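# Move a glass graduated cylinder from cart to shelf bench

## Task

Take a single graduated cylinder from the cart's top tray and set it upright on the work surface of the shelved bench, where it must stand by itself. Every other graduated cylinder must also be upright at the end. Any cylinder that tips over, reaches the floor, drops more than a few centimetres or is struck hard counts as a failure, because the glass breaks. Open the gripper and pull the arm away at the finish. The robot itself must not tip over or be left leaning.

## Robot and tools

ROBOT. TidyBot++: a wheeled base 0.54 m long, 0.50 m wide and 0.38 m tall on four powered casters, carrying one seven-joint arm with a two-finger gripper. The shoulder sits 0.12 m ahead of the base centre at 0.68 m height. Two cameras: base_camera (644x364 pinhole on the base front) and wrist_camera (644x476 fisheye aimed along the hand). The arm begins folded with the hand down, poking up to 0.08 m past the base front, elbow up to 1.15 m high.

FRAMES. Base frame: origin on the floor below the base centre, x ahead, y to the left, z up. hand_pose is reported in this frame: the point halfway between the finger pads, its z axis running out along the fingers, its y axis the line the pads close on. Odometry frame = the base frame as it was when the scene began. Heading grows to the left, -3.142 to 3.142. base_tilt is in degrees, forward and right positive; a fixed bias of about 1 degree plus noise is normal.

execute_actions. Arguments: "actions" (a list holding zero or one action) and optional "cameras" (base_camera, wrist_camera or all; omitted or null gives all, [] gives none). An empty list only reports state and images. One action may contain:
- "base": exactly one relative move from where the base currently is: translate_m (metres, forward +, -2 to 2), strafe_m (metres, left +, -2 to 2) or rotate_rad (radians, counter-clockwise from above +, -6.3 to 6.3). These are offsets, not poses.
- "joints": one dictionary for the single arm with absolute targets by name, radians: joint_1_rad (free rotation; positive is clockwise from above, opposite to rotate_rad), joint_2_rad shoulder -2.249 to 2.249, joint_3_rad free (from 3.14, positive swings a forward-bent forearm to the right), joint_4_rad elbow -2.579 to 2.579, joint_5_rad free, joint_6_rad wrist -2.099 to 2.099, joint_7_rad free (hand down: positive is counter-clockwise from above; at 1.57 the fingers separate left/right). gripper_pos is 0 (open, ~85 mm gap) to 1 (closed); gap ≈ 85 x (1 - gripper_pos) mm. Free joints turn the short way, so send steps below half a turn. Done tolerance is ±0.039 for joints 1-4, ±0.056 for 5-7, ±0.03 for the gripper.
- "speeds": lower top speeds for this action only: translate_m and strafe_m 0.05-0.5 m/s, rotate_rad 0.1-1.57 rad/s (defaults are the maxima).
A base move needing over 8.667 s, any action over 15 s, an unknown key or an out-of-range number is rejected and nothing moves. Anything left out of an action may still be driving toward its previous target.

ARM GEOMETRY. With joint_1_rad 0, joint_3_rad 3.14, joint_5_rad 0 the arm stays in the x-z plane. Segments: upper arm 0.42 m at angle joint_2; forearm 0.31 m at joint_2 - joint_4; hand 0.31 m at joint_2 - joint_4 - joint_6, each measured from vertical, forward positive. Reach ahead of the shoulder = sum of length x sin(angle); height above it = sum of length x cos(angle). A downward hand tops out near 0.94 m above the floor, and only close to the base. Closed fingertips reach about 20 mm beyond the hand point.

OTHER TOOLS. wait {seconds: 0-10} lets the scene run with no new command and returns state and images. zoom_image {camera, region: [x0, y0, x1, y1]} in pixels of that camera's most recent full image, at most 504x504. read_manual {section: "licences"} gives only licence text. finished_scene {scene: integer} closes the scene irreversibly and reports success; call it only after release and retreat.

RESULTS. base_status and joint_status: done; off_target (resting short, maybe still pushing); contact_stop or time_out (old target dropped, holds position); not_followed (arm targets withheld, usually after a line "joint command not followed" with "cause:", meaning a self-collision; they may be retried later); limit_stop_at_motor_heat (resend). Base "done" only means the wheels turned; slipping or a block can leave it short. on_its_own lists motion you did not order. motor_effort is percent of maximum with the peak in brackets. Warnings: ARM HIT (hard contact with base or itself), MOTOR HOT (60 °C), OVER-TEMPERATURE FAULT (75 °C, arm sags). A torque-sensor overload freezes the arm and gripper for 10 s and skips the rest of that call; the base keeps going. Once a call reports a stop, later calls in the same reply are not executed. The pictures line gives image order.

ACCURACY. Friction and load leave the hand a centimetre or more off; compensate by sending each joint its last command plus (desired minus measured). While holding something, never command the currently read angle, or the arm sinks. Odometry drifts a few cm over many moves; trust the images. The simulation keeps running while you think; the robot holds its last command.

AVOID. Glass cylinders: lower them gently, don't release above the surface, don't bump neighbours, keep them off the floor. Don't drive with the arm snagged on something high (about 0.8 m or more): the robot can tip; retract or back off to recover. Don't push the base into obstacles or the hand hard sideways. Keep fingers clear of the floor. Occasional brief pushes may move loose objects.

Each tool is called after "Emit:" as a command line: name --argument value for each argument, lists and objects as JSON in quotes; but a table of rows of numbers goes row by row, as --pt "numbers of a row", without its own name.

## Session

Emit:
execute_actions --actions '[]'

Scene clock: 0.00 s.
base_odometry: x=+0.000 y=+0.000 heading=+0.000 (m, m, rad; odometry frame)
base_tilt: forward=-0.4 right=-0.1 (deg)
base_status: not commanded
joint_positions: joint_1_rad=-0.043 joint_2_rad=-0.341 joint_3_rad=+3.168 joint_4_rad=-2.502 joint_5_rad=-0.001 joint_6_rad=-0.910 joint_7_rad=+1.535 gripper_pos=+0.000
joint_status: not commanded
motor_effort: joint_1_rad=+0 joint_2_rad=-1 joint_3_rad=-1 joint_4_rad=+16 joint_5_rad=+0 joint_6_rad=+1 joint_7_rad=-1 (%)
hand_pose: x=+0.2617 y=+0.0049 z=+0.5931 quat_wxyz=(-0.006, +0.999, -0.010, +0.035) (m; base frame)
pictures: base_camera, wrist_camera
Images, in order (width x height): base_camera 644x364, wrist_camera 644x476.

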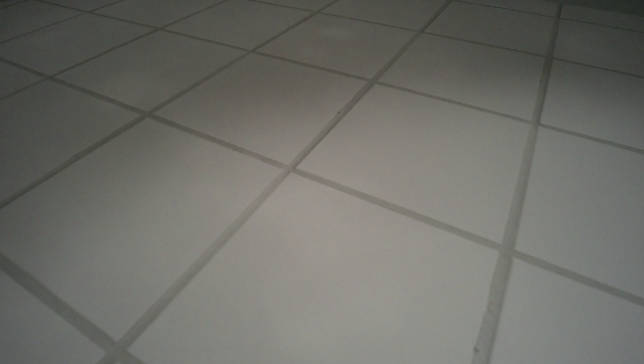

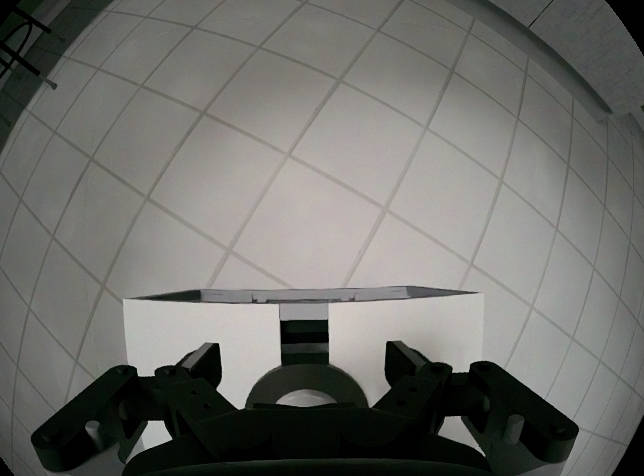

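Emit:
execute_actions --actions '[{"joints":{"joint_6_rad":0.3}}]' --cameras '["wrist_camera"]'

Emit:
execute_actions --actions '[{"joints":{"joint_1_rad":-1.5}}]' --cameras '["wrist_camera"]'

Emit:
execute_actions --actions '[{"joints":{"joint_1_rad":1.5}}]' --cameras '["wrist_camera"]'

Scene clock: 1.80 s.
base_odometry: x=+0.000 y=+0.000 heading=+0.000 (m, m, rad; odometry frame)
base_tilt: forward=-0.4 right=-0.1 (deg)
base_status: not commanded
joint_positions: joint_1_rad=-0.043 joint_2_rad=-0.341 joint_3_rad=+3.168 joint_4_rad=-2.501 joint_5_rad=-0.001 joint_6_rad=+0.295 joint_7_rad=+1.535 gripper_pos=+0.000
joint_status: all done
motor_effort: joint_1_rad=+0(0) joint_2_rad=-5(5) joint_3_rad=+0(0) joint_4_rad=+21(21) joint_5_rad=+0(0) joint_6_rad=+9(9) joint_7_rad=-1(0) (%)
hand_pose: x=+0.5379 y=+0.0073 z=+0.8139 quat_wxyz=(-0.020, +0.803, -0.011, +0.596) (m; base frame)
pictures: wrist_camera
Images, in order (width x height): wrist_camera 644x476.

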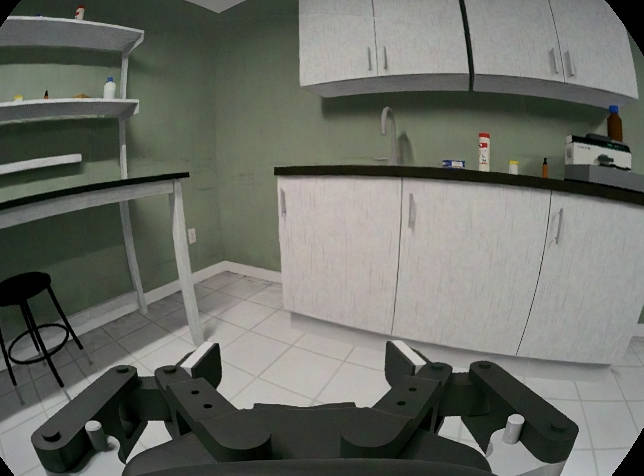

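Scene clock: 4.50 s.
base_odometry: x=+0.000 y=+0.000 heading=+0.000 (m, m, rad; odometry frame)
base_tilt: forward=-0.4 right=-0.1 (deg)
base_status: not commanded
joint_positions: joint_1_rad=-1.483 joint_2_rad=-0.341 joint_3_rad=+3.168 joint_4_rad=-2.501 joint_5_rad=-0.001 joint_6_rad=+0.295 joint_7_rad=+1.535 gripper_pos=+0.000
joint_status: all done
motor_effort: joint_1_rad=+0(0) joint_2_rad=-5(5) joint_3_rad=+0(0) joint_4_rad=+21(21) joint_5_rad=+0(0) joint_6_rad=+9(9) joint_7_rad=-1(0) (%)
hand_pose: x=+0.1663 y=+0.4163 z=+0.8139 quat_wxyz=(-0.408, +0.610, +0.521, +0.435) (m; base frame)
pictures: wrist_camera
Images, in order (width x height): wrist_camera 644x476.

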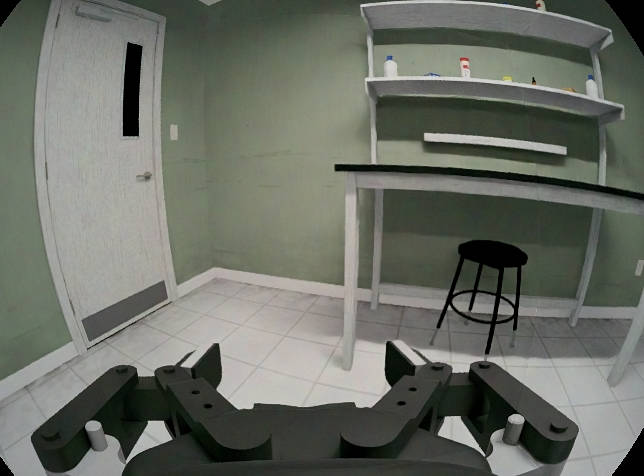

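Scene clock: 8.33 s.
base_odometry: x=+0.000 y=+0.000 heading=+0.000 (m, m, rad; odometry frame)
base_tilt: forward=-0.4 right=-0.1 (deg)
base_status: not commanded
joint_positions: joint_1_rad=+1.483 joint_2_rad=-0.341 joint_3_rad=+3.168 joint_4_rad=-2.501 joint_5_rad=-0.001 joint_6_rad=+0.295 joint_7_rad=+1.535 gripper_pos=+0.000
joint_status: all done
motor_effort: joint_1_rad=+0(0) joint_2_rad=-5(5) joint_3_rad=+1(0) joint_4_rad=+21(21) joint_5_rad=+0(0) joint_6_rad=+9(9) joint_7_rad=-1(1) (%)
hand_pose: x=+0.1453 y=-0.4181 z=+0.8139 quat_wxyz=(+0.398, +0.573, -0.562, +0.444) (m; base frame)
pictures: wrist_camera
Images, in order (width x height): wrist_camera 644x476.

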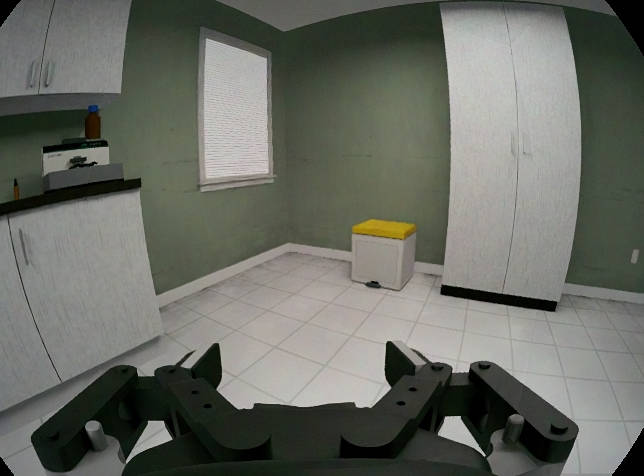

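Emit:
execute_actions --actions '[{"joints":{"joint_1_rad":2.9}}]' --cameras '["wrist_camera"]'

Scene clock: 11.13 s.
base_odometry: x=+0.000 y=+0.000 heading=+0.000 (m, m, rad; odometry frame)
base_tilt: forward=-0.4 right=-0.1 (deg)
base_status: not commanded
joint_positions: joint_1_rad=+2.883 joint_2_rad=-0.341 joint_3_rad=+3.168 joint_4_rad=-2.501 joint_5_rad=-0.001 joint_6_rad=+0.295 joint_7_rad=+1.535 gripper_pos=+0.000
joint_status: all done
motor_effort: joint_1_rad=+0(2) joint_2_rad=-5(5) joint_3_rad=+0(1) joint_4_rad=+22(21) joint_5_rad=+0(0) joint_6_rad=+8(9) joint_7_rad=+0(1) (%)
hand_pose: x=-0.2886 y=-0.0970 z=+0.8139 quat_wxyz=(+0.590, +0.076, -0.799, +0.084) (m; base frame)
pictures: wrist_camera
Images, in order (width x height): wrist_camera 644x476.

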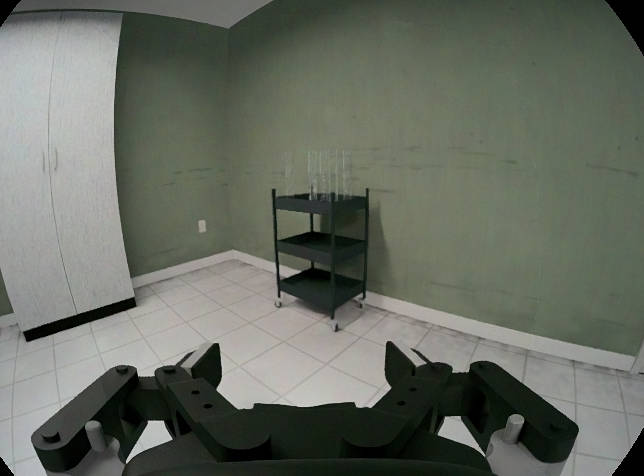

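Emit:
execute_actions --actions '[{"base":{"rotate_rad":-2.94},"joints":{"joint_1_rad":0.043}}]' --cameras '[]'

Emit:
execute_actions --actions '[{"base":{"translate_m":0.55},"joints":{"joint_6_rad":0.45}}]'

Scene clock: 15.23 s.
base_odometry: x=+0.000 y=+0.000 heading=-2.939 (m, m, rad; odometry frame)
base_tilt: forward=-0.4 right=-0.1 (deg)
base_status: done
joint_positions: joint_1_rad=+0.060 joint_2_rad=-0.341 joint_3_rad=+3.168 joint_4_rad=-2.501 joint_5_rad=-0.001 joint_6_rad=+0.295 joint_7_rad=+1.535 gripper_pos=+0.000
joint_status: all done
motor_effort: joint_1_rad=+0(0) joint_2_rad=-5(6) joint_3_rad=+0(1) joint_4_rad=+21(22) joint_5_rad=+0(0) joint_6_rad=+9(9) joint_7_rad=+0(0) (%)
hand_pose: x=+0.5364 y=-0.0357 z=+0.8139 quat_wxyz=(+0.011, +0.801, -0.052, +0.596) (m; base frame)
pictures: none
No camera images: the call's "cameras" was empty. Leave "cameras" out to get every camera's image.

Scene clock: 17.70 s.
base_odometry: x=-0.539 y=-0.110 heading=-2.940 (m, m, rad; odometry frame)
base_tilt: forward=-0.4 right=-0.1 (deg)
base_status: done
joint_positions: joint_1_rad=+0.060 joint_2_rad=-0.340 joint_3_rad=+3.168 joint_4_rad=-2.501 joint_5_rad=-0.001 joint_6_rad=+0.436 joint_7_rad=+1.535 gripper_pos=+0.000
joint_status: all done
motor_effort: joint_1_rad=+0(0) joint_2_rad=-5(7) joint_3_rad=+0(0) joint_4_rad=+22(24) joint_5_rad=+0(0) joint_6_rad=+9(11) joint_7_rad=+0(0) (%)
hand_pose: x=+0.5462 y=-0.0369 z=+0.8558 quat_wxyz=(+0.013, +0.758, -0.049, +0.650) (m; base frame)
pictures: base_camera, wrist_camera
Images, in order (width x height): base_camera 644x364, wrist_camera 644x476.

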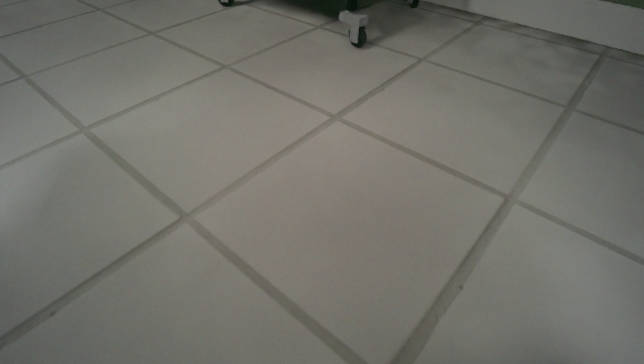

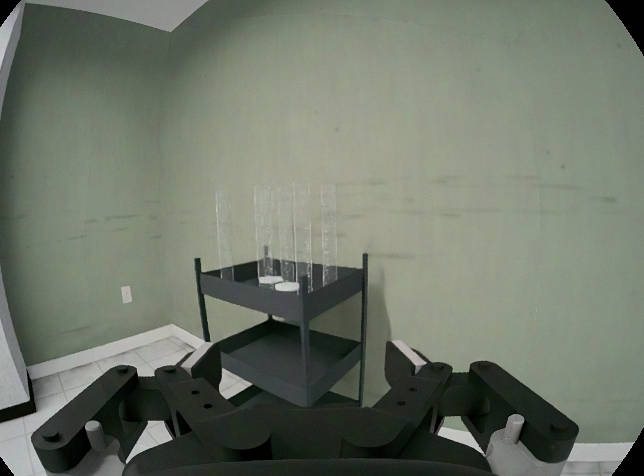

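Emit:
zoom_image --camera "wrist_camera" --region '[180,160,400,340]'

Region (180, 160, 400, 340) of wrist_camera's 644x476 image, scaled by 2.291; it fills the top 412 rows of this view, and the rest is white.

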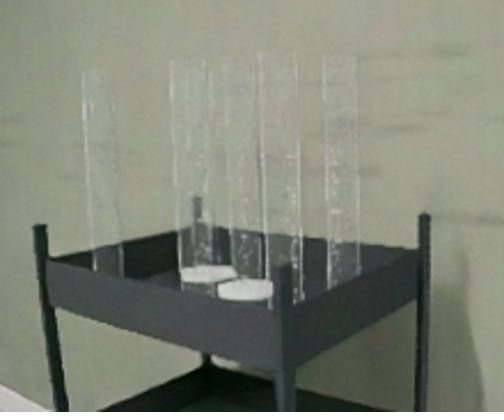

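Emit:
execute_actions --actions '[{"base":{"translate_m":0.15},"joints":{"joint_2_rad":0.0,"joint_4_rad":-1.57,"joint_6_rad":-0.6,"joint_1_rad":-0.02}}]'

Scene clock: 20.40 s.
base_odometry: x=-0.686 y=-0.140 heading=-2.941 (m, m, rad; odometry frame)
base_tilt: forward=-0.4 right=-0.1 (deg)
base_status: done
joint_positions: joint_1_rad=+0.001 joint_2_rad=-0.012 joint_3_rad=+3.168 joint_4_rad=-1.585 joint_5_rad=-0.001 joint_6_rad=-0.573 joint_7_rad=+1.535 gripper_pos=+0.000
joint_status: all done
motor_effort: joint_1_rad=+0(1) joint_2_rad=-18(18) joint_3_rad=+0(0) joint_4_rad=+24(24) joint_5_rad=+0(1) joint_6_rad=+8(9) joint_7_rad=-1(0) (%)
hand_pose: x=+0.6896 y=-0.0142 z=+0.9323 quat_wxyz=(-0.003, +0.878, -0.028, +0.477) (m; base frame)
pictures: base_camera, wrist_camera
Images, in order (width x height): base_camera 644x364, wrist_camera 644x476.

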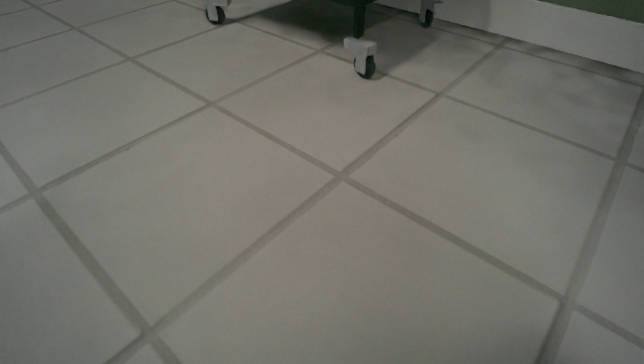

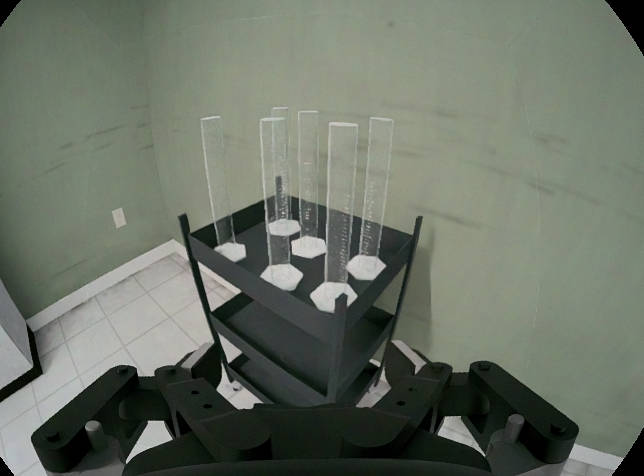

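Emit:
execute_actions --actions '[{"base":{"strafe_m":-0.03},"joints":{"joint_2_rad":0.21,"joint_4_rad":-2.167,"joint_6_rad":0.80,"joint_1_rad":-0.02,"joint_7_rad":1.6}}]'

Scene clock: 23.20 s.
base_odometry: x=-0.692 y=-0.111 heading=-2.940 (m, m, rad; odometry frame)
base_tilt: forward=-0.4 right=-0.1 (deg)
base_status: done
joint_positions: joint_1_rad=-0.007 joint_2_rad=+0.199 joint_3_rad=+3.169 joint_4_rad=-2.153 joint_5_rad=-0.001 joint_6_rad=+0.776 joint_7_rad=+1.572 gripper_pos=+0.000
joint_status: all done
motor_effort: joint_1_rad=+0(3) joint_2_rad=-21(22) joint_3_rad=+0(2) joint_4_rad=+19(24) joint_5_rad=+0(0) joint_6_rad=+9(10) joint_7_rad=+0(2) (%)
hand_pose: x=+0.7369 y=-0.0104 z=+0.8714 quat_wxyz=(+0.009, +0.709, -0.005, +0.705) (m; base frame)
pictures: base_camera, wrist_camera
Images, in order (width x height): base_camera 644x364, wrist_camera 644x476.

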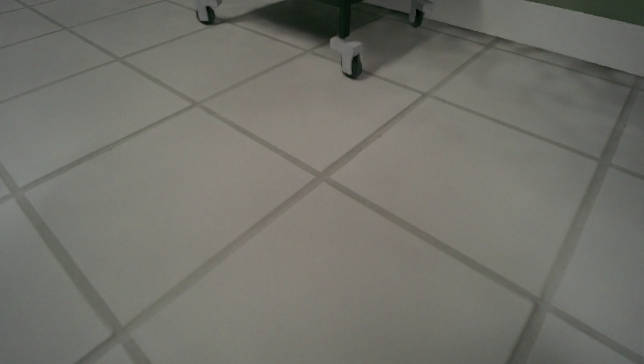

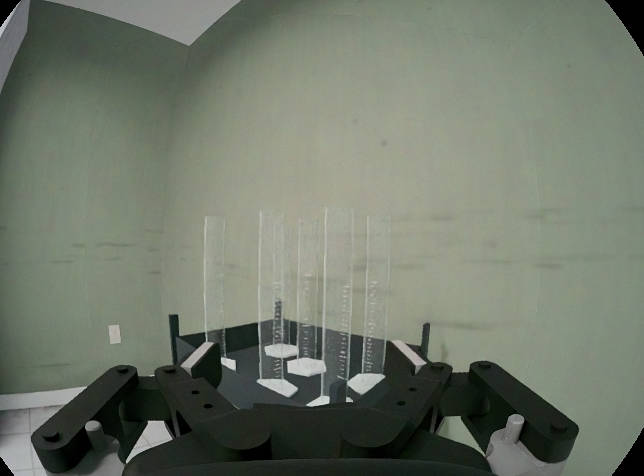

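Emit:
execute_actions --actions '[{"base":{"strafe_m":-0.045}}]' --cameras '[]'

Emit:
execute_actions --actions '[{"base":{"translate_m":0.17},"speeds":{"translate_m":0.15}}]'

Scene clock: 24.33 s.
base_odometry: x=-0.702 y=-0.066 heading=-2.940 (m, m, rad; odometry frame)
base_tilt: forward=-0.4 right=-0.1 (deg)
base_status: done
joint_positions: joint_1_rad=-0.011 joint_2_rad=+0.199 joint_3_rad=+3.170 joint_4_rad=-2.153 joint_5_rad=-0.001 joint_6_rad=+0.776 joint_7_rad=+1.572 gripper_pos=+0.000
joint_status: not commanded
motor_effort: joint_1_rad=+0(4) joint_2_rad=-21(22) joint_3_rad=-1(3) joint_4_rad=+20(19) joint_5_rad=+0(1) joint_6_rad=+9(10) joint_7_rad=+0(0) (%)
hand_pose: x=+0.7370 y=-0.0081 z=+0.8713 quat_wxyz=(+0.008, +0.709, -0.004, +0.705) (m; base frame)
pictures: none
No camera images: the call's "cameras" was empty. Leave "cameras" out to get every camera's image.

Scene clock: 26.13 s.
base_odometry: x=-0.868 y=-0.100 heading=-2.940 (m, m, rad; odometry frame)
base_tilt: forward=-0.4 right=-0.1 (deg)
base_status: done
joint_positions: joint_1_rad=-0.011 joint_2_rad=+0.206 joint_3_rad=+3.170 joint_4_rad=-2.155 joint_5_rad=-0.001 joint_6_rad=+0.777 joint_7_rad=+1.572 gripper_pos=+0.000
joint_status: not commanded
motor_effort: joint_1_rad=+0(0) joint_2_rad=-21(23) joint_3_rad=+0(0) joint_4_rad=+19(21) joint_5_rad=+0(0) joint_6_rad=+9(9) joint_7_rad=-1(0) (%)
hand_pose: x=+0.7378 y=-0.0081 z=+0.8663 quat_wxyz=(+0.008, +0.712, -0.004, +0.702) (m; base frame)
pictures: base_camera, wrist_camera
Images, in order (width x height): base_camera 644x364, wrist_camera 644x476.

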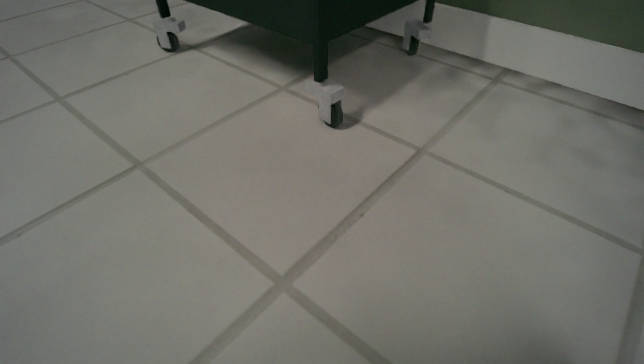

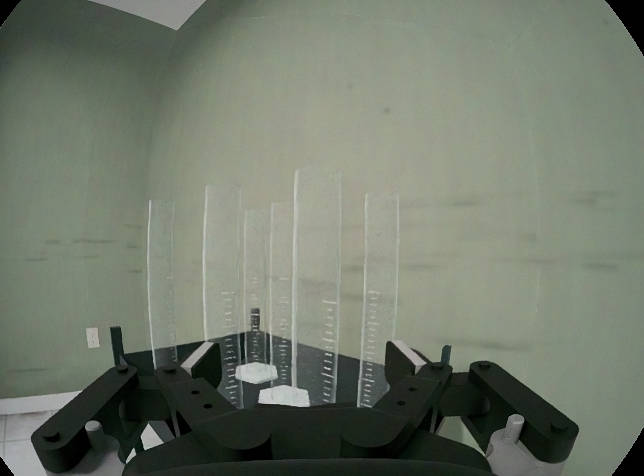

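Emit:
execute_actions --actions '[{"base":{"strafe_m":-0.008}}]' --cameras '[]'

Emit:
execute_actions --actions '[{"base":{"translate_m":0.09},"speeds":{"translate_m":0.08}}]'

Scene clock: 26.93 s.
base_odometry: x=-0.870 y=-0.093 heading=-2.940 (m, m, rad; odometry frame)
base_tilt: forward=-0.4 right=-0.1 (deg)
base_status: done
joint_positions: joint_1_rad=-0.012 joint_2_rad=+0.206 joint_3_rad=+3.170 joint_4_rad=-2.155 joint_5_rad=-0.001 joint_6_rad=+0.777 joint_7_rad=+1.572 gripper_pos=+0.000
joint_status: not commanded
motor_effort: joint_1_rad=+0(3) joint_2_rad=-21(23) joint_3_rad=+0(3) joint_4_rad=+19(19) joint_5_rad=+0(0) joint_6_rad=+9(9) joint_7_rad=-1(0) (%)
hand_pose: x=+0.7378 y=-0.0076 z=+0.8663 quat_wxyz=(+0.008, +0.712, -0.004, +0.702) (m; base frame)
pictures: none
No camera images: the call's "cameras" was empty. Leave "cameras" out to get every camera's image.

Scene clock: 28.57 s.
base_odometry: x=-0.958 y=-0.110 heading=-2.940 (m, m, rad; odometry frame)
base_tilt: forward=-0.4 right=-0.1 (deg)
base_status: done
joint_positions: joint_1_rad=-0.012 joint_2_rad=+0.208 joint_3_rad=+3.170 joint_4_rad=-2.156 joint_5_rad=-0.001 joint_6_rad=+0.777 joint_7_rad=+1.572 gripper_pos=+0.000
joint_status: not commanded
motor_effort: joint_1_rad=+0(1) joint_2_rad=-21(24) joint_3_rad=+0(2) joint_4_rad=+19(20) joint_5_rad=+0(0) joint_6_rad=+9(9) joint_7_rad=-1(1) (%)
hand_pose: x=+0.7380 y=-0.0076 z=+0.8648 quat_wxyz=(+0.008, +0.713, -0.004, +0.702) (m; base frame)
pictures: base_camera, wrist_camera
Images, in order (width x height): base_camera 644x364, wrist_camera 644x476.

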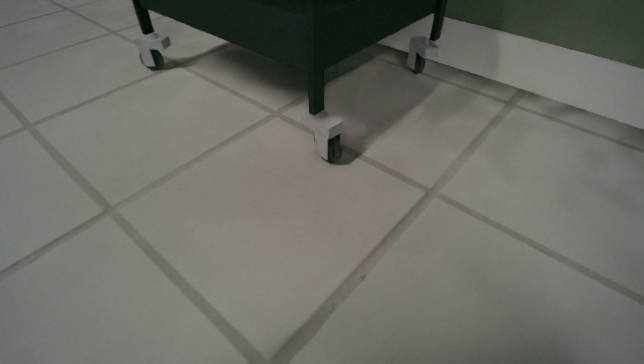

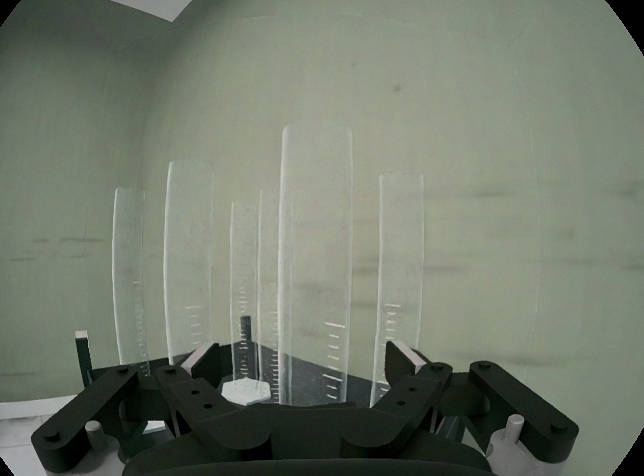

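Emit:
execute_actions --actions '[{"base":{"translate_m":0.03},"speeds":{"translate_m":0.08}}]' --cameras '[]'

Emit:
execute_actions --actions '[{"joints":{"gripper_pos":1}}]'

Scene clock: 29.57 s.
base_odometry: x=-0.988 y=-0.116 heading=-2.941 (m, m, rad; odometry frame)
base_tilt: forward=-0.4 right=-0.1 (deg)
base_status: done
joint_positions: joint_1_rad=-0.012 joint_2_rad=+0.208 joint_3_rad=+3.170 joint_4_rad=-2.156 joint_5_rad=-0.001 joint_6_rad=+0.777 joint_7_rad=+1.572 gripper_pos=+0.000
joint_status: not commanded
motor_effort: joint_1_rad=+0(1) joint_2_rad=-22(23) joint_3_rad=+0(1) joint_4_rad=+19(20) joint_5_rad=+0(0) joint_6_rad=+9(9) joint_7_rad=+0(1) (%)
hand_pose: x=+0.7379 y=-0.0076 z=+0.8643 quat_wxyz=(+0.008, +0.713, -0.004, +0.701) (m; base frame)
pictures: none
No camera images: the call's "cameras" was empty. Leave "cameras" out to get every camera's image.

Scene clock: 30.67 s.
base_odometry: x=-0.988 y=-0.116 heading=-2.941 (m, m, rad; odometry frame)
base_tilt: forward=-0.4 right=-0.1 (deg)
base_status: not commanded
joint_positions: joint_1_rad=-0.012 joint_2_rad=+0.208 joint_3_rad=+3.170 joint_4_rad=-2.156 joint_5_rad=-0.001 joint_6_rad=+0.777 joint_7_rad=+1.572 gripper_pos=+0.561
joint_status: gripper_pos off_target (ended at +0.561, target +1.000)
motor_effort: joint_1_rad=+0(1) joint_2_rad=-21(22) joint_3_rad=-1(1) joint_4_rad=+19(19) joint_5_rad=+0(1) joint_6_rad=+9(10) joint_7_rad=+0(0) (%)
hand_pose: x=+0.7379 y=-0.0076 z=+0.8643 quat_wxyz=(+0.008, +0.713, -0.004, +0.701) (m; base frame)
pictures: base_camera, wrist_camera
Images, in order (width x height): base_camera 644x364, wrist_camera 644x476.

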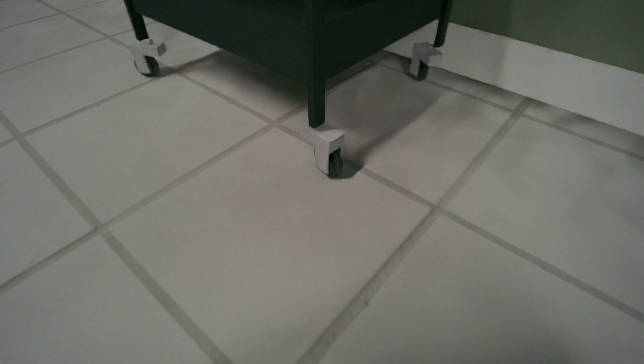

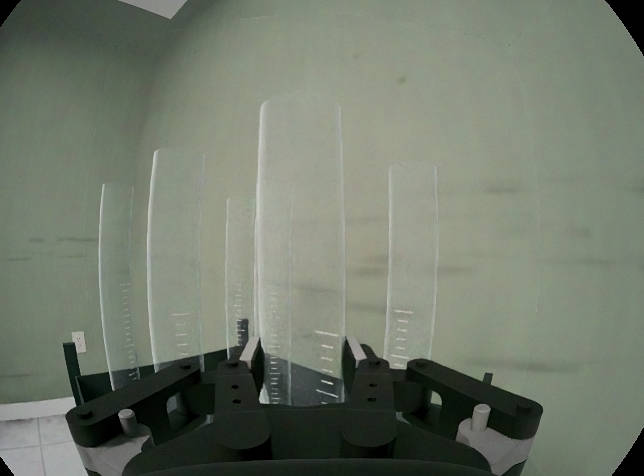

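Emit:
execute_actions --actions '[{"joints":{"joint_2_rad":0.09,"joint_4_rad":-2.04,"joint_6_rad":0.56}}]' --cameras '["wrist_camera"]'

Emit:
execute_actions --actions '[{"joints":{"joint_2_rad":0.0,"joint_4_rad":-1.51,"joint_6_rad":-0.05}}]' --cameras '["wrist_camera"]'

Scene clock: 32.07 s.
base_odometry: x=-0.988 y=-0.116 heading=-2.941 (m, m, rad; odometry frame)
base_tilt: forward=-0.4 right=-0.1 (deg)
base_status: not commanded
joint_positions: joint_1_rad=-0.012 joint_2_rad=+0.101 joint_3_rad=+3.170 joint_4_rad=-2.061 joint_5_rad=-0.001 joint_6_rad=+0.575 joint_7_rad=+1.572 gripper_pos=+0.561
joint_status: all done
motor_effort: joint_1_rad=+0(0) joint_2_rad=-23(26) joint_3_rad=+0(0) joint_4_rad=+24(25) joint_5_rad=+0(0) joint_6_rad=+11(12) joint_7_rad=+0(0) (%)
hand_pose: x=+0.7341 y=-0.0081 z=+0.9199 quat_wxyz=(+0.007, +0.713, -0.005, +0.701) (m; base frame)
pictures: wrist_camera
Images, in order (width x height): wrist_camera 644x476.

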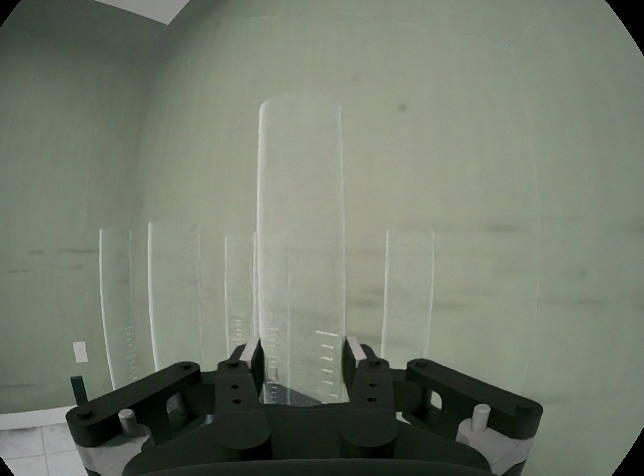

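Scene clock: 33.87 s.
base_odometry: x=-0.988 y=-0.116 heading=-2.941 (m, m, rad; odometry frame)
base_tilt: forward=-0.4 right=-0.1 (deg)
base_status: not commanded
joint_positions: joint_1_rad=-0.012 joint_2_rad=+0.017 joint_3_rad=+3.170 joint_4_rad=-1.535 joint_5_rad=-0.001 joint_6_rad=-0.036 joint_7_rad=+1.572 gripper_pos=+0.561
joint_status: all done
motor_effort: joint_1_rad=+0(0) joint_2_rad=-22(24) joint_3_rad=-1(1) joint_4_rad=+27(28) joint_5_rad=+0(0) joint_6_rad=+11(12) joint_7_rad=-1(1) (%)
hand_pose: x=+0.7519 y=-0.0088 z=+1.1035 quat_wxyz=(+0.006, +0.713, -0.006, +0.701) (m; base frame)
pictures: wrist_camera
Images, in order (width x height): wrist_camera 644x476.

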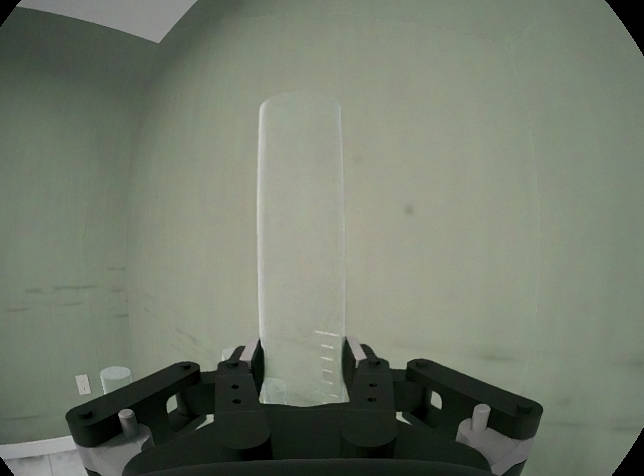

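Emit:
execute_actions --actions '[{"base":{"translate_m":-0.7},"speeds":{"translate_m":0.3}}]' --cameras '[]'

Emit:
execute_actions --actions '[{"base":{"rotate_rad":-2.14},"joints":{"joint_2_rad":-0.02,"joint_4_rad":-1.17,"joint_6_rad":-0.38},"speeds":{"rotate_rad":0.8}}]'

Scene clock: 37.53 s.
base_odometry: x=-0.302 y=+0.024 heading=-2.940 (m, m, rad; odometry frame)
base_tilt: forward=-0.4 right=-0.1 (deg)
base_status: done
joint_positions: joint_1_rad=-0.012 joint_2_rad=+0.011 joint_3_rad=+3.170 joint_4_rad=-1.534 joint_5_rad=-0.001 joint_6_rad=-0.039 joint_7_rad=+1.573 gripper_pos=+0.561
joint_status: not commanded
motor_effort: joint_1_rad=+0(2) joint_2_rad=-21(26) joint_3_rad=+0(2) joint_4_rad=+27(29) joint_5_rad=+0(0) joint_6_rad=+11(11) joint_7_rad=-1(1) (%)
hand_pose: x=+0.7492 y=-0.0086 z=+1.1067 quat_wxyz=(+0.006, +0.712, -0.005, +0.702) (m; base frame)
pictures: none
No camera images: the call's "cameras" was empty. Leave "cameras" out to get every camera's image.

Scene clock: 41.00 s.
base_odometry: x=-0.302 y=+0.024 heading=+1.203 (m, m, rad; odometry frame)
base_tilt: forward=-0.4 right=-0.1 (deg)
base_status: done
joint_positions: joint_1_rad=-0.017 joint_2_rad=+0.001 joint_3_rad=+3.170 joint_4_rad=-1.195 joint_5_rad=-0.001 joint_6_rad=-0.365 joint_7_rad=+1.573 gripper_pos=+0.561
joint_status: all done
motor_effort: joint_1_rad=-1(3) joint_2_rad=-20(23) joint_3_rad=+0(3) joint_4_rad=+26(28) joint_5_rad=+0(0) joint_6_rad=+12(10) joint_7_rad=+0(0) (%)
hand_pose: x=+0.7235 y=-0.0056 z=+1.2207 quat_wxyz=(+0.004, +0.704, -0.004, +0.710) (m; base frame)
pictures: base_camera, wrist_camera
Images, in order (width x height): base_camera 644x364, wrist_camera 644x476.

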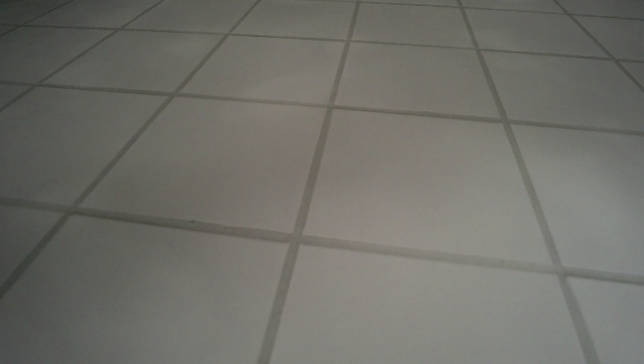

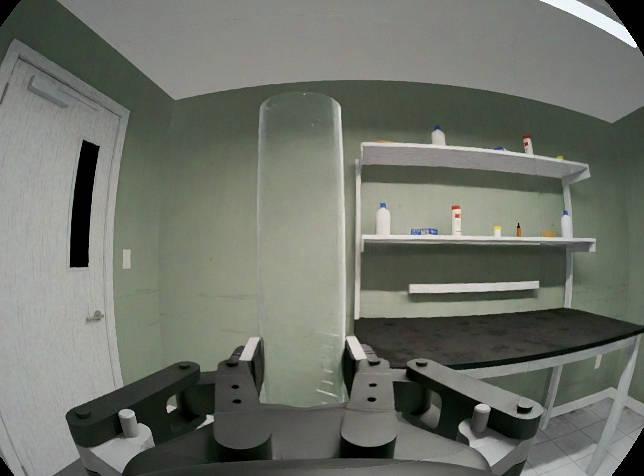

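Emit:
execute_actions --actions '[{"base":{"rotate_rad":-0.1}}]' --cameras '[]'

Emit:
execute_actions --actions '[{"base":{"strafe_m":-0.55},"speeds":{"strafe_m":0.3}}]' --cameras '[]'

Emit:
execute_actions --actions '[{"base":{"translate_m":0.4},"speeds":{"translate_m":0.3}}]'

Scene clock: 42.13 s.
base_odometry: x=-0.302 y=+0.024 heading=+1.103 (m, m, rad; odometry frame)
base_tilt: forward=-0.4 right=-0.1 (deg)
base_status: done
joint_positions: joint_1_rad=-0.014 joint_2_rad=+0.001 joint_3_rad=+3.175 joint_4_rad=-1.195 joint_5_rad=-0.001 joint_6_rad=-0.366 joint_7_rad=+1.573 gripper_pos=+0.561
joint_status: not commanded
motor_effort: joint_1_rad=+0(4) joint_2_rad=-20(20) joint_3_rad=+0(3) joint_4_rad=+26(26) joint_5_rad=+0(1) joint_6_rad=+11(11) joint_7_rad=-1(0) (%)
hand_pose: x=+0.7235 y=-0.0102 z=+1.2207 quat_wxyz=(+0.007, +0.704, -0.006, +0.710) (m; base frame)
pictures: none
No camera images: the call's "cameras" was empty. Leave "cameras" out to get every camera's image.

Scene clock: 44.93 s.
base_odometry: x=+0.189 y=-0.225 heading=+1.102 (m, m, rad; odometry frame)
base_tilt: forward=-0.4 right=-0.1 (deg)
base_status: done
joint_positions: joint_1_rad=-0.014 joint_2_rad=+0.001 joint_3_rad=+3.174 joint_4_rad=-1.195 joint_5_rad=-0.001 joint_6_rad=-0.366 joint_7_rad=+1.573 gripper_pos=+0.561
joint_status: not commanded
motor_effort: joint_1_rad=-1(2) joint_2_rad=-20(21) joint_3_rad=+0(2) joint_4_rad=+26(26) joint_5_rad=+0(1) joint_6_rad=+11(11) joint_7_rad=-1(0) (%)
hand_pose: x=+0.7235 y=-0.0094 z=+1.2206 quat_wxyz=(+0.007, +0.704, -0.006, +0.710) (m; base frame)
pictures: none
No camera images: the call's "cameras" was empty. Leave "cameras" out to get every camera's image.

Scene clock: 47.23 s.
base_odometry: x=+0.370 y=+0.132 heading=+1.102 (m, m, rad; odometry frame)
base_tilt: forward=-0.4 right=-0.1 (deg)
base_status: done
joint_positions: joint_1_rad=-0.014 joint_2_rad=-0.005 joint_3_rad=+3.174 joint_4_rad=-1.194 joint_5_rad=-0.001 joint_6_rad=-0.370 joint_7_rad=+1.573 gripper_pos=+0.561
joint_status: not commanded
motor_effort: joint_1_rad=+0(2) joint_2_rad=-20(24) joint_3_rad=+0(1) joint_4_rad=+25(27) joint_5_rad=+0(0) joint_6_rad=+11(11) joint_7_rad=+0(0) (%)
hand_pose: x=+0.7202 y=-0.0095 z=+1.2234 quat_wxyz=(+0.006, +0.703, -0.006, +0.711) (m; base frame)
pictures: base_camera, wrist_camera
Images, in order (width x height): base_camera 644x364, wrist_camera 644x476.

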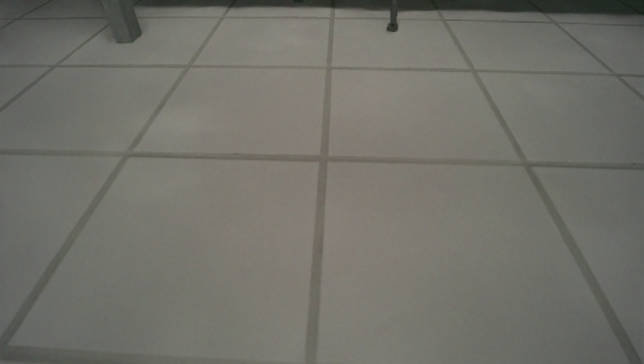

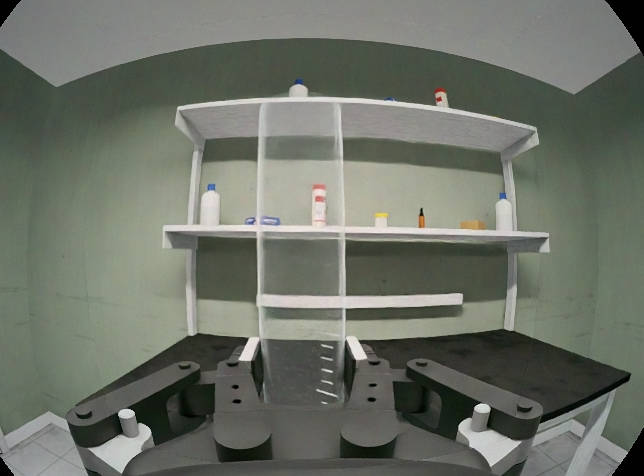

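Emit:
execute_actions --actions '[{"base":{"translate_m":0.33},"speeds":{"translate_m":0.15}}]'

Scene clock: 50.30 s.
base_odometry: x=+0.519 y=+0.427 heading=+1.102 (m, m, rad; odometry frame)
base_tilt: forward=-0.4 right=-0.1 (deg)
base_status: done
joint_positions: joint_1_rad=-0.014 joint_2_rad=-0.005 joint_3_rad=+3.174 joint_4_rad=-1.194 joint_5_rad=-0.001 joint_6_rad=-0.370 joint_7_rad=+1.573 gripper_pos=+0.561
joint_status: not commanded
motor_effort: joint_1_rad=+0(1) joint_2_rad=-20(23) joint_3_rad=+0(1) joint_4_rad=+26(27) joint_5_rad=+0(0) joint_6_rad=+11(11) joint_7_rad=-1(0) (%)
hand_pose: x=+0.7199 y=-0.0095 z=+1.2238 quat_wxyz=(+0.006, +0.703, -0.006, +0.711) (m; base frame)
pictures: base_camera, wrist_camera
Images, in order (width x height): base_camera 644x364, wrist_camera 644x476.

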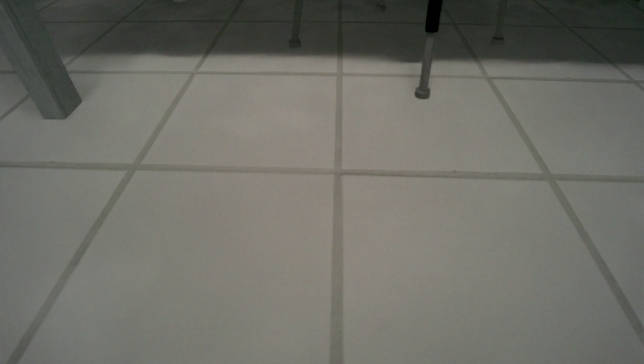

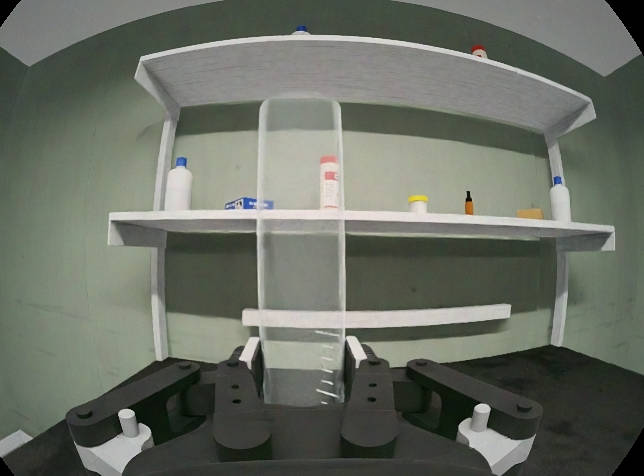

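Emit:
execute_actions --actions '[{"base":{"translate_m":0.17},"speeds":{"translate_m":0.12}}]'

Scene clock: 52.50 s.
base_odometry: x=+0.596 y=+0.578 heading=+1.102 (m, m, rad; odometry frame)
base_tilt: forward=-0.4 right=-0.2 (deg)
base_status: done
joint_positions: joint_1_rad=-0.014 joint_2_rad=-0.006 joint_3_rad=+3.174 joint_4_rad=-1.193 joint_5_rad=-0.001 joint_6_rad=-0.371 joint_7_rad=+1.573 gripper_pos=+0.561
joint_status: not commanded
motor_effort: joint_1_rad=+0(0) joint_2_rad=-20(23) joint_3_rad=+0(1) joint_4_rad=+26(27) joint_5_rad=+0(0) joint_6_rad=+11(12) joint_7_rad=+0(0) (%)
hand_pose: x=+0.7199 y=-0.0095 z=+1.2238 quat_wxyz=(+0.006, +0.703, -0.006, +0.711) (m; base frame)
pictures: base_camera, wrist_camera
Images, in order (width x height): base_camera 644x364, wrist_camera 644x476.

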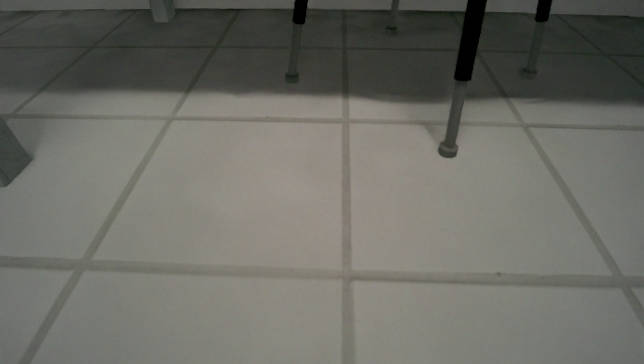

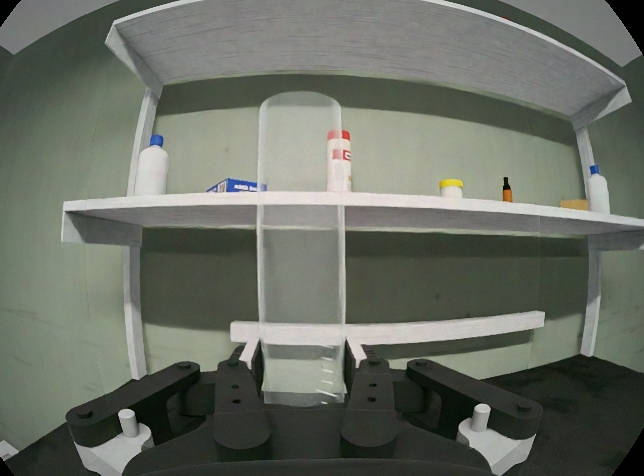

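Emit:
execute_actions --actions '[{"joints":{"joint_4_rad":-1.36,"joint_6_rad":-0.21}}]' --cameras '["wrist_camera"]'

Scene clock: 53.90 s.
base_odometry: x=+0.596 y=+0.578 heading=+1.102 (m, m, rad; odometry frame)
base_tilt: forward=-0.4 right=-0.1 (deg)
base_status: not commanded
joint_positions: joint_1_rad=-0.014 joint_2_rad=-0.006 joint_3_rad=+3.174 joint_4_rad=-1.366 joint_5_rad=-0.001 joint_6_rad=-0.252 joint_7_rad=+1.573 gripper_pos=+0.561
joint_status: all done
motor_effort: joint_1_rad=+0(0) joint_2_rad=-21(22) joint_3_rad=+0(1) joint_4_rad=+27(28) joint_5_rad=+0(0) joint_6_rad=+11(13) joint_7_rad=+0(0) (%)
hand_pose: x=+0.7354 y=-0.0098 z=+1.1556 quat_wxyz=(+0.006, +0.721, -0.006, +0.693) (m; base frame)
pictures: wrist_camera
Images, in order (width x height): wrist_camera 644x476.

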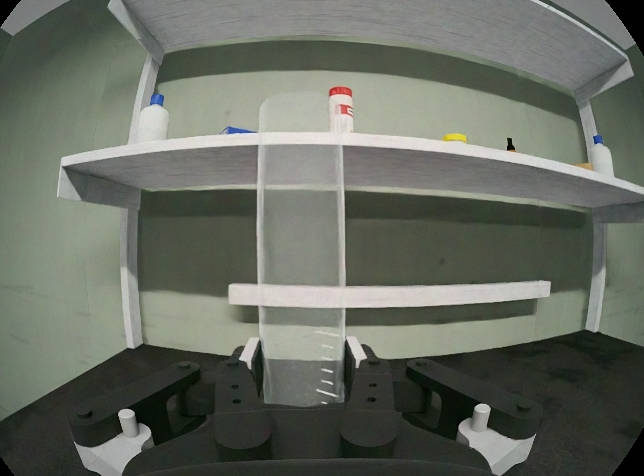

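Emit:
execute_actions --actions '[{"joints":{"joint_4_rad":-1.40,"joint_6_rad":-0.15}}]' --cameras '[]'

Emit:
execute_actions --actions '[{"joints":{"joint_4_rad":-1.45,"joint_6_rad":-0.14}}]' --cameras '["wrist_camera"]'

Scene clock: 54.83 s.
base_odometry: x=+0.596 y=+0.578 heading=+1.102 (m, m, rad; odometry frame)
base_tilt: forward=-0.4 right=-0.1 (deg)
base_status: not commanded
joint_positions: joint_1_rad=-0.014 joint_2_rad=-0.006 joint_3_rad=+3.174 joint_4_rad=-1.402 joint_5_rad=-0.001 joint_6_rad=-0.189 joint_7_rad=+1.573 gripper_pos=+0.561
joint_status: all done
motor_effort: joint_1_rad=+0(0) joint_2_rad=-21(22) joint_3_rad=+0(0) joint_4_rad=+27(27) joint_5_rad=+0(0) joint_6_rad=+11(12) joint_7_rad=+0(1) (%)
hand_pose: x=+0.7378 y=-0.0098 z=+1.1526 quat_wxyz=(+0.006, +0.712, -0.006, +0.702) (m; base frame)
pictures: none
No camera images: the call's "cameras" was empty. Leave "cameras" out to get every camera's image.

Scene clock: 55.60 s.
base_odometry: x=+0.596 y=+0.578 heading=+1.102 (m, m, rad; odometry frame)
base_tilt: forward=-0.4 right=-0.1 (deg)
base_status: not commanded
joint_positions: joint_1_rad=-0.014 joint_2_rad=-0.005 joint_3_rad=+3.174 joint_4_rad=-1.454 joint_5_rad=-0.001 joint_6_rad=-0.181 joint_7_rad=+1.573 gripper_pos=+0.561
joint_status: all done
motor_effort: joint_1_rad=+0(0) joint_2_rad=-21(22) joint_3_rad=-1(1) joint_4_rad=+27(28) joint_5_rad=+0(0) joint_6_rad=+11(12) joint_7_rad=+0(0) (%)
hand_pose: x=+0.7400 y=-0.0099 z=+1.1226 quat_wxyz=(+0.006, +0.728, -0.006, +0.686) (m; base frame)
pictures: wrist_camera
Images, in order (width x height): wrist_camera 644x476.

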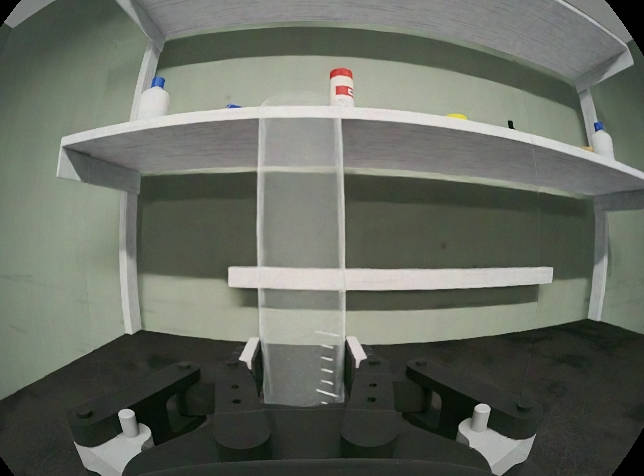

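No contact yet. Level the hand while lowering.

Emit:
execute_actions --actions '[{"joints":{"joint_4_rad":-1.51,"joint_6_rad":-0.03}}]' --cameras '[]'

Emit:
execute_actions --actions '[{"joints":{"joint_4_rad":-1.56,"joint_6_rad":0.02}}]' --cameras '["wrist_camera"]'

Scene clock: 56.53 s.
base_odometry: x=+0.596 y=+0.578 heading=+1.102 (m, m, rad; odometry frame)
base_tilt: forward=-0.4 right=-0.1 (deg)
base_status: not commanded
joint_positions: joint_1_rad=-0.014 joint_2_rad=-0.005 joint_3_rad=+3.174 joint_4_rad=-1.512 joint_5_rad=-0.001 joint_6_rad=-0.069 joint_7_rad=+1.573 gripper_pos=+0.561
joint_status: all done
motor_effort: joint_1_rad=+0(0) joint_2_rad=-21(22) joint_3_rad=+0(0) joint_4_rad=+27(28) joint_5_rad=+0(0) joint_6_rad=+11(10) joint_7_rad=+0(0) (%)
hand_pose: x=+0.7422 y=-0.0099 z=+1.1211 quat_wxyz=(+0.006, +0.709, -0.006, +0.705) (m; base frame)
pictures: none
No camera images: the call's "cameras" was empty. Leave "cameras" out to get every camera's image.

Scene clock: 57.27 s.
base_odometry: x=+0.596 y=+0.578 heading=+1.102 (m, m, rad; odometry frame)
base_tilt: forward=-0.4 right=-0.1 (deg)
base_status: not commanded
joint_positions: joint_1_rad=-0.014 joint_2_rad=-0.006 joint_3_rad=+3.174 joint_4_rad=-1.550 joint_5_rad=-0.001 joint_6_rad=-0.011 joint_7_rad=+1.573 gripper_pos=+0.561
joint_status: all done
motor_effort: joint_1_rad=+0(1) joint_2_rad=-19(21) joint_3_rad=-1(1) joint_4_rad=+26(27) joint_5_rad=+0(0) joint_6_rad=+10(11) joint_7_rad=+0(0) (%)
hand_pose: x=+0.7421 y=-0.0100 z=+1.1163 quat_wxyz=(+0.007, +0.701, -0.006, +0.713) (m; base frame)
pictures: wrist_camera
Images, in order (width x height): wrist_camera 644x476.

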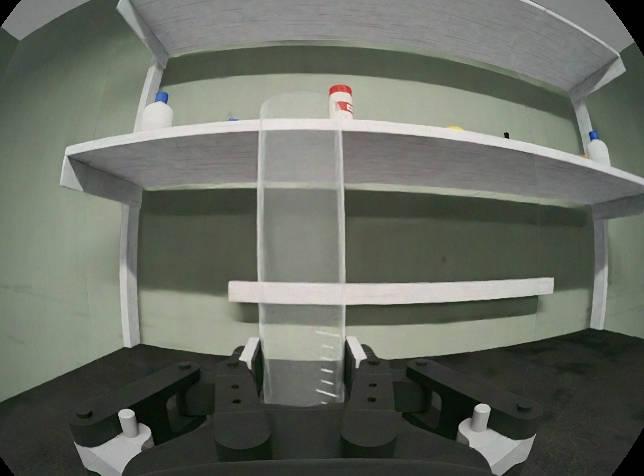

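Emit:
execute_actions --actions '[{"joints":{"joint_4_rad":-1.60,"joint_6_rad":0.02}}]' --cameras '[]'

Scene clock: 58.10 s.
base_odometry: x=+0.596 y=+0.578 heading=+1.102 (m, m, rad; odometry frame)
base_tilt: forward=-0.4 right=-0.1 (deg)
base_status: not commanded
joint_positions: joint_1_rad=-0.014 joint_2_rad=-0.018 joint_3_rad=+3.174 joint_4_rad=-1.570 joint_5_rad=-0.001 joint_6_rad=+0.007 joint_7_rad=+1.573 gripper_pos=+0.561
joint_status: all done
motor_effort: joint_1_rad=+0(1) joint_2_rad=-17(20) joint_3_rad=+0(1) joint_4_rad=+22(25) joint_5_rad=+0(0) joint_6_rad=+7(10) joint_7_rad=+0(0) (%)
hand_pose: x=+0.7374 y=-0.0101 z=+1.1164 quat_wxyz=(+0.006, +0.698, -0.006, +0.716) (m; base frame)
pictures: none
No camera images: the call's "cameras" was empty. Leave "cameras" out to get every camera's image.

Contact is clear. Relieve the push slightly and release.

Emit:
execute_actions --actions '[{"joints":{"joint_4_rad":-1.57,"gripper_pos":0}}]' --cameras '[]'

Emit:
execute_actions --actions '[{"base":{"translate_m":-0.15},"speeds":{"translate_m":0.1}}]' --cameras '["wrist_camera"]'

Scene clock: 59.33 s.
base_odometry: x=+0.596 y=+0.578 heading=+1.102 (m, m, rad; odometry frame)
base_tilt: forward=-0.4 right=-0.1 (deg)
base_status: not commanded
joint_positions: joint_1_rad=-0.014 joint_2_rad=-0.017 joint_3_rad=+3.174 joint_4_rad=-1.569 joint_5_rad=-0.001 joint_6_rad=+0.007 joint_7_rad=+1.573 gripper_pos=+0.000
joint_status: all done
motor_effort: joint_1_rad=+0(1) joint_2_rad=-18(20) joint_3_rad=+0(1) joint_4_rad=+25(26) joint_5_rad=+0(1) joint_6_rad=+10(10) joint_7_rad=+0(0) (%)
hand_pose: x=+0.7374 y=-0.0101 z=+1.1167 quat_wxyz=(+0.006, +0.698, -0.006, +0.716) (m; base frame)
pictures: none
No camera images: the call's "cameras" was empty. Leave "cameras" out to get every camera's image.

Scene clock: 61.37 s.
base_odometry: x=+0.528 y=+0.444 heading=+1.102 (m, m, rad; odometry frame)
base_tilt: forward=-0.4 right=-0.1 (deg)
base_status: done
joint_positions: joint_1_rad=-0.014 joint_2_rad=-0.021 joint_3_rad=+3.174 joint_4_rad=-1.569 joint_5_rad=-0.001 joint_6_rad=+0.007 joint_7_rad=+1.573 gripper_pos=+0.000
joint_status: not commanded
motor_effort: joint_1_rad=+0(0) joint_2_rad=-18(22) joint_3_rad=-1(0) joint_4_rad=+25(26) joint_5_rad=+0(0) joint_6_rad=+9(10) joint_7_rad=+0(1) (%)
hand_pose: x=+0.7360 y=-0.0101 z=+1.1188 quat_wxyz=(+0.006, +0.697, -0.006, +0.717) (m; base frame)
pictures: wrist_camera
Images, in order (width x height): wrist_camera 644x476.

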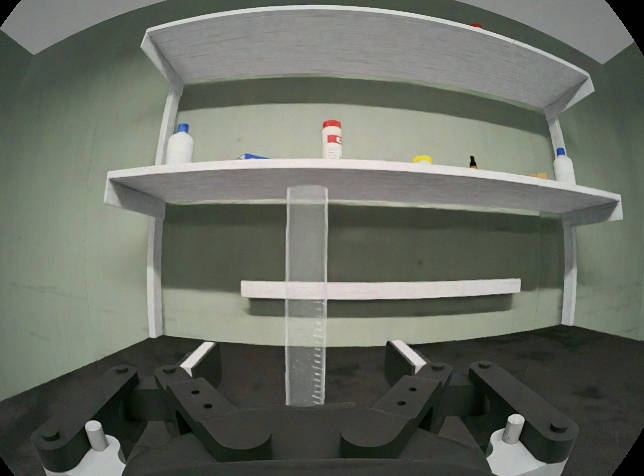

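Emit:
execute_actions --actions '[{"base":{"translate_m":-0.3}}]' --cameras '["wrist_camera"]'

Emit:
finished_scene --scene 1

Scene clock: 63.40 s.
base_odometry: x=+0.392 y=+0.177 heading=+1.102 (m, m, rad; odometry frame)
base_tilt: forward=-0.4 right=-0.1 (deg)
base_status: done
joint_positions: joint_1_rad=-0.014 joint_2_rad=-0.025 joint_3_rad=+3.174 joint_4_rad=-1.569 joint_5_rad=-0.001 joint_6_rad=+0.007 joint_7_rad=+1.573 gripper_pos=+0.000
joint_status: not commanded
motor_effort: joint_1_rad=+0(1) joint_2_rad=-19(21) joint_3_rad=+0(1) joint_4_rad=+25(26) joint_5_rad=+0(0) joint_6_rad=+9(10) joint_7_rad=+0(0) (%)
hand_pose: x=+0.7339 y=-0.0101 z=+1.1216 quat_wxyz=(+0.006, +0.695, -0.006, +0.719) (m; base frame)
pictures: wrist_camera
Images, in order (width x height): wrist_camera 644x476.

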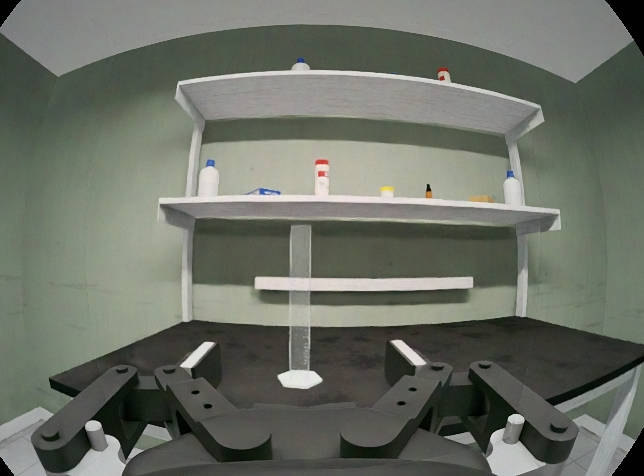

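The scene is finished: the task was done.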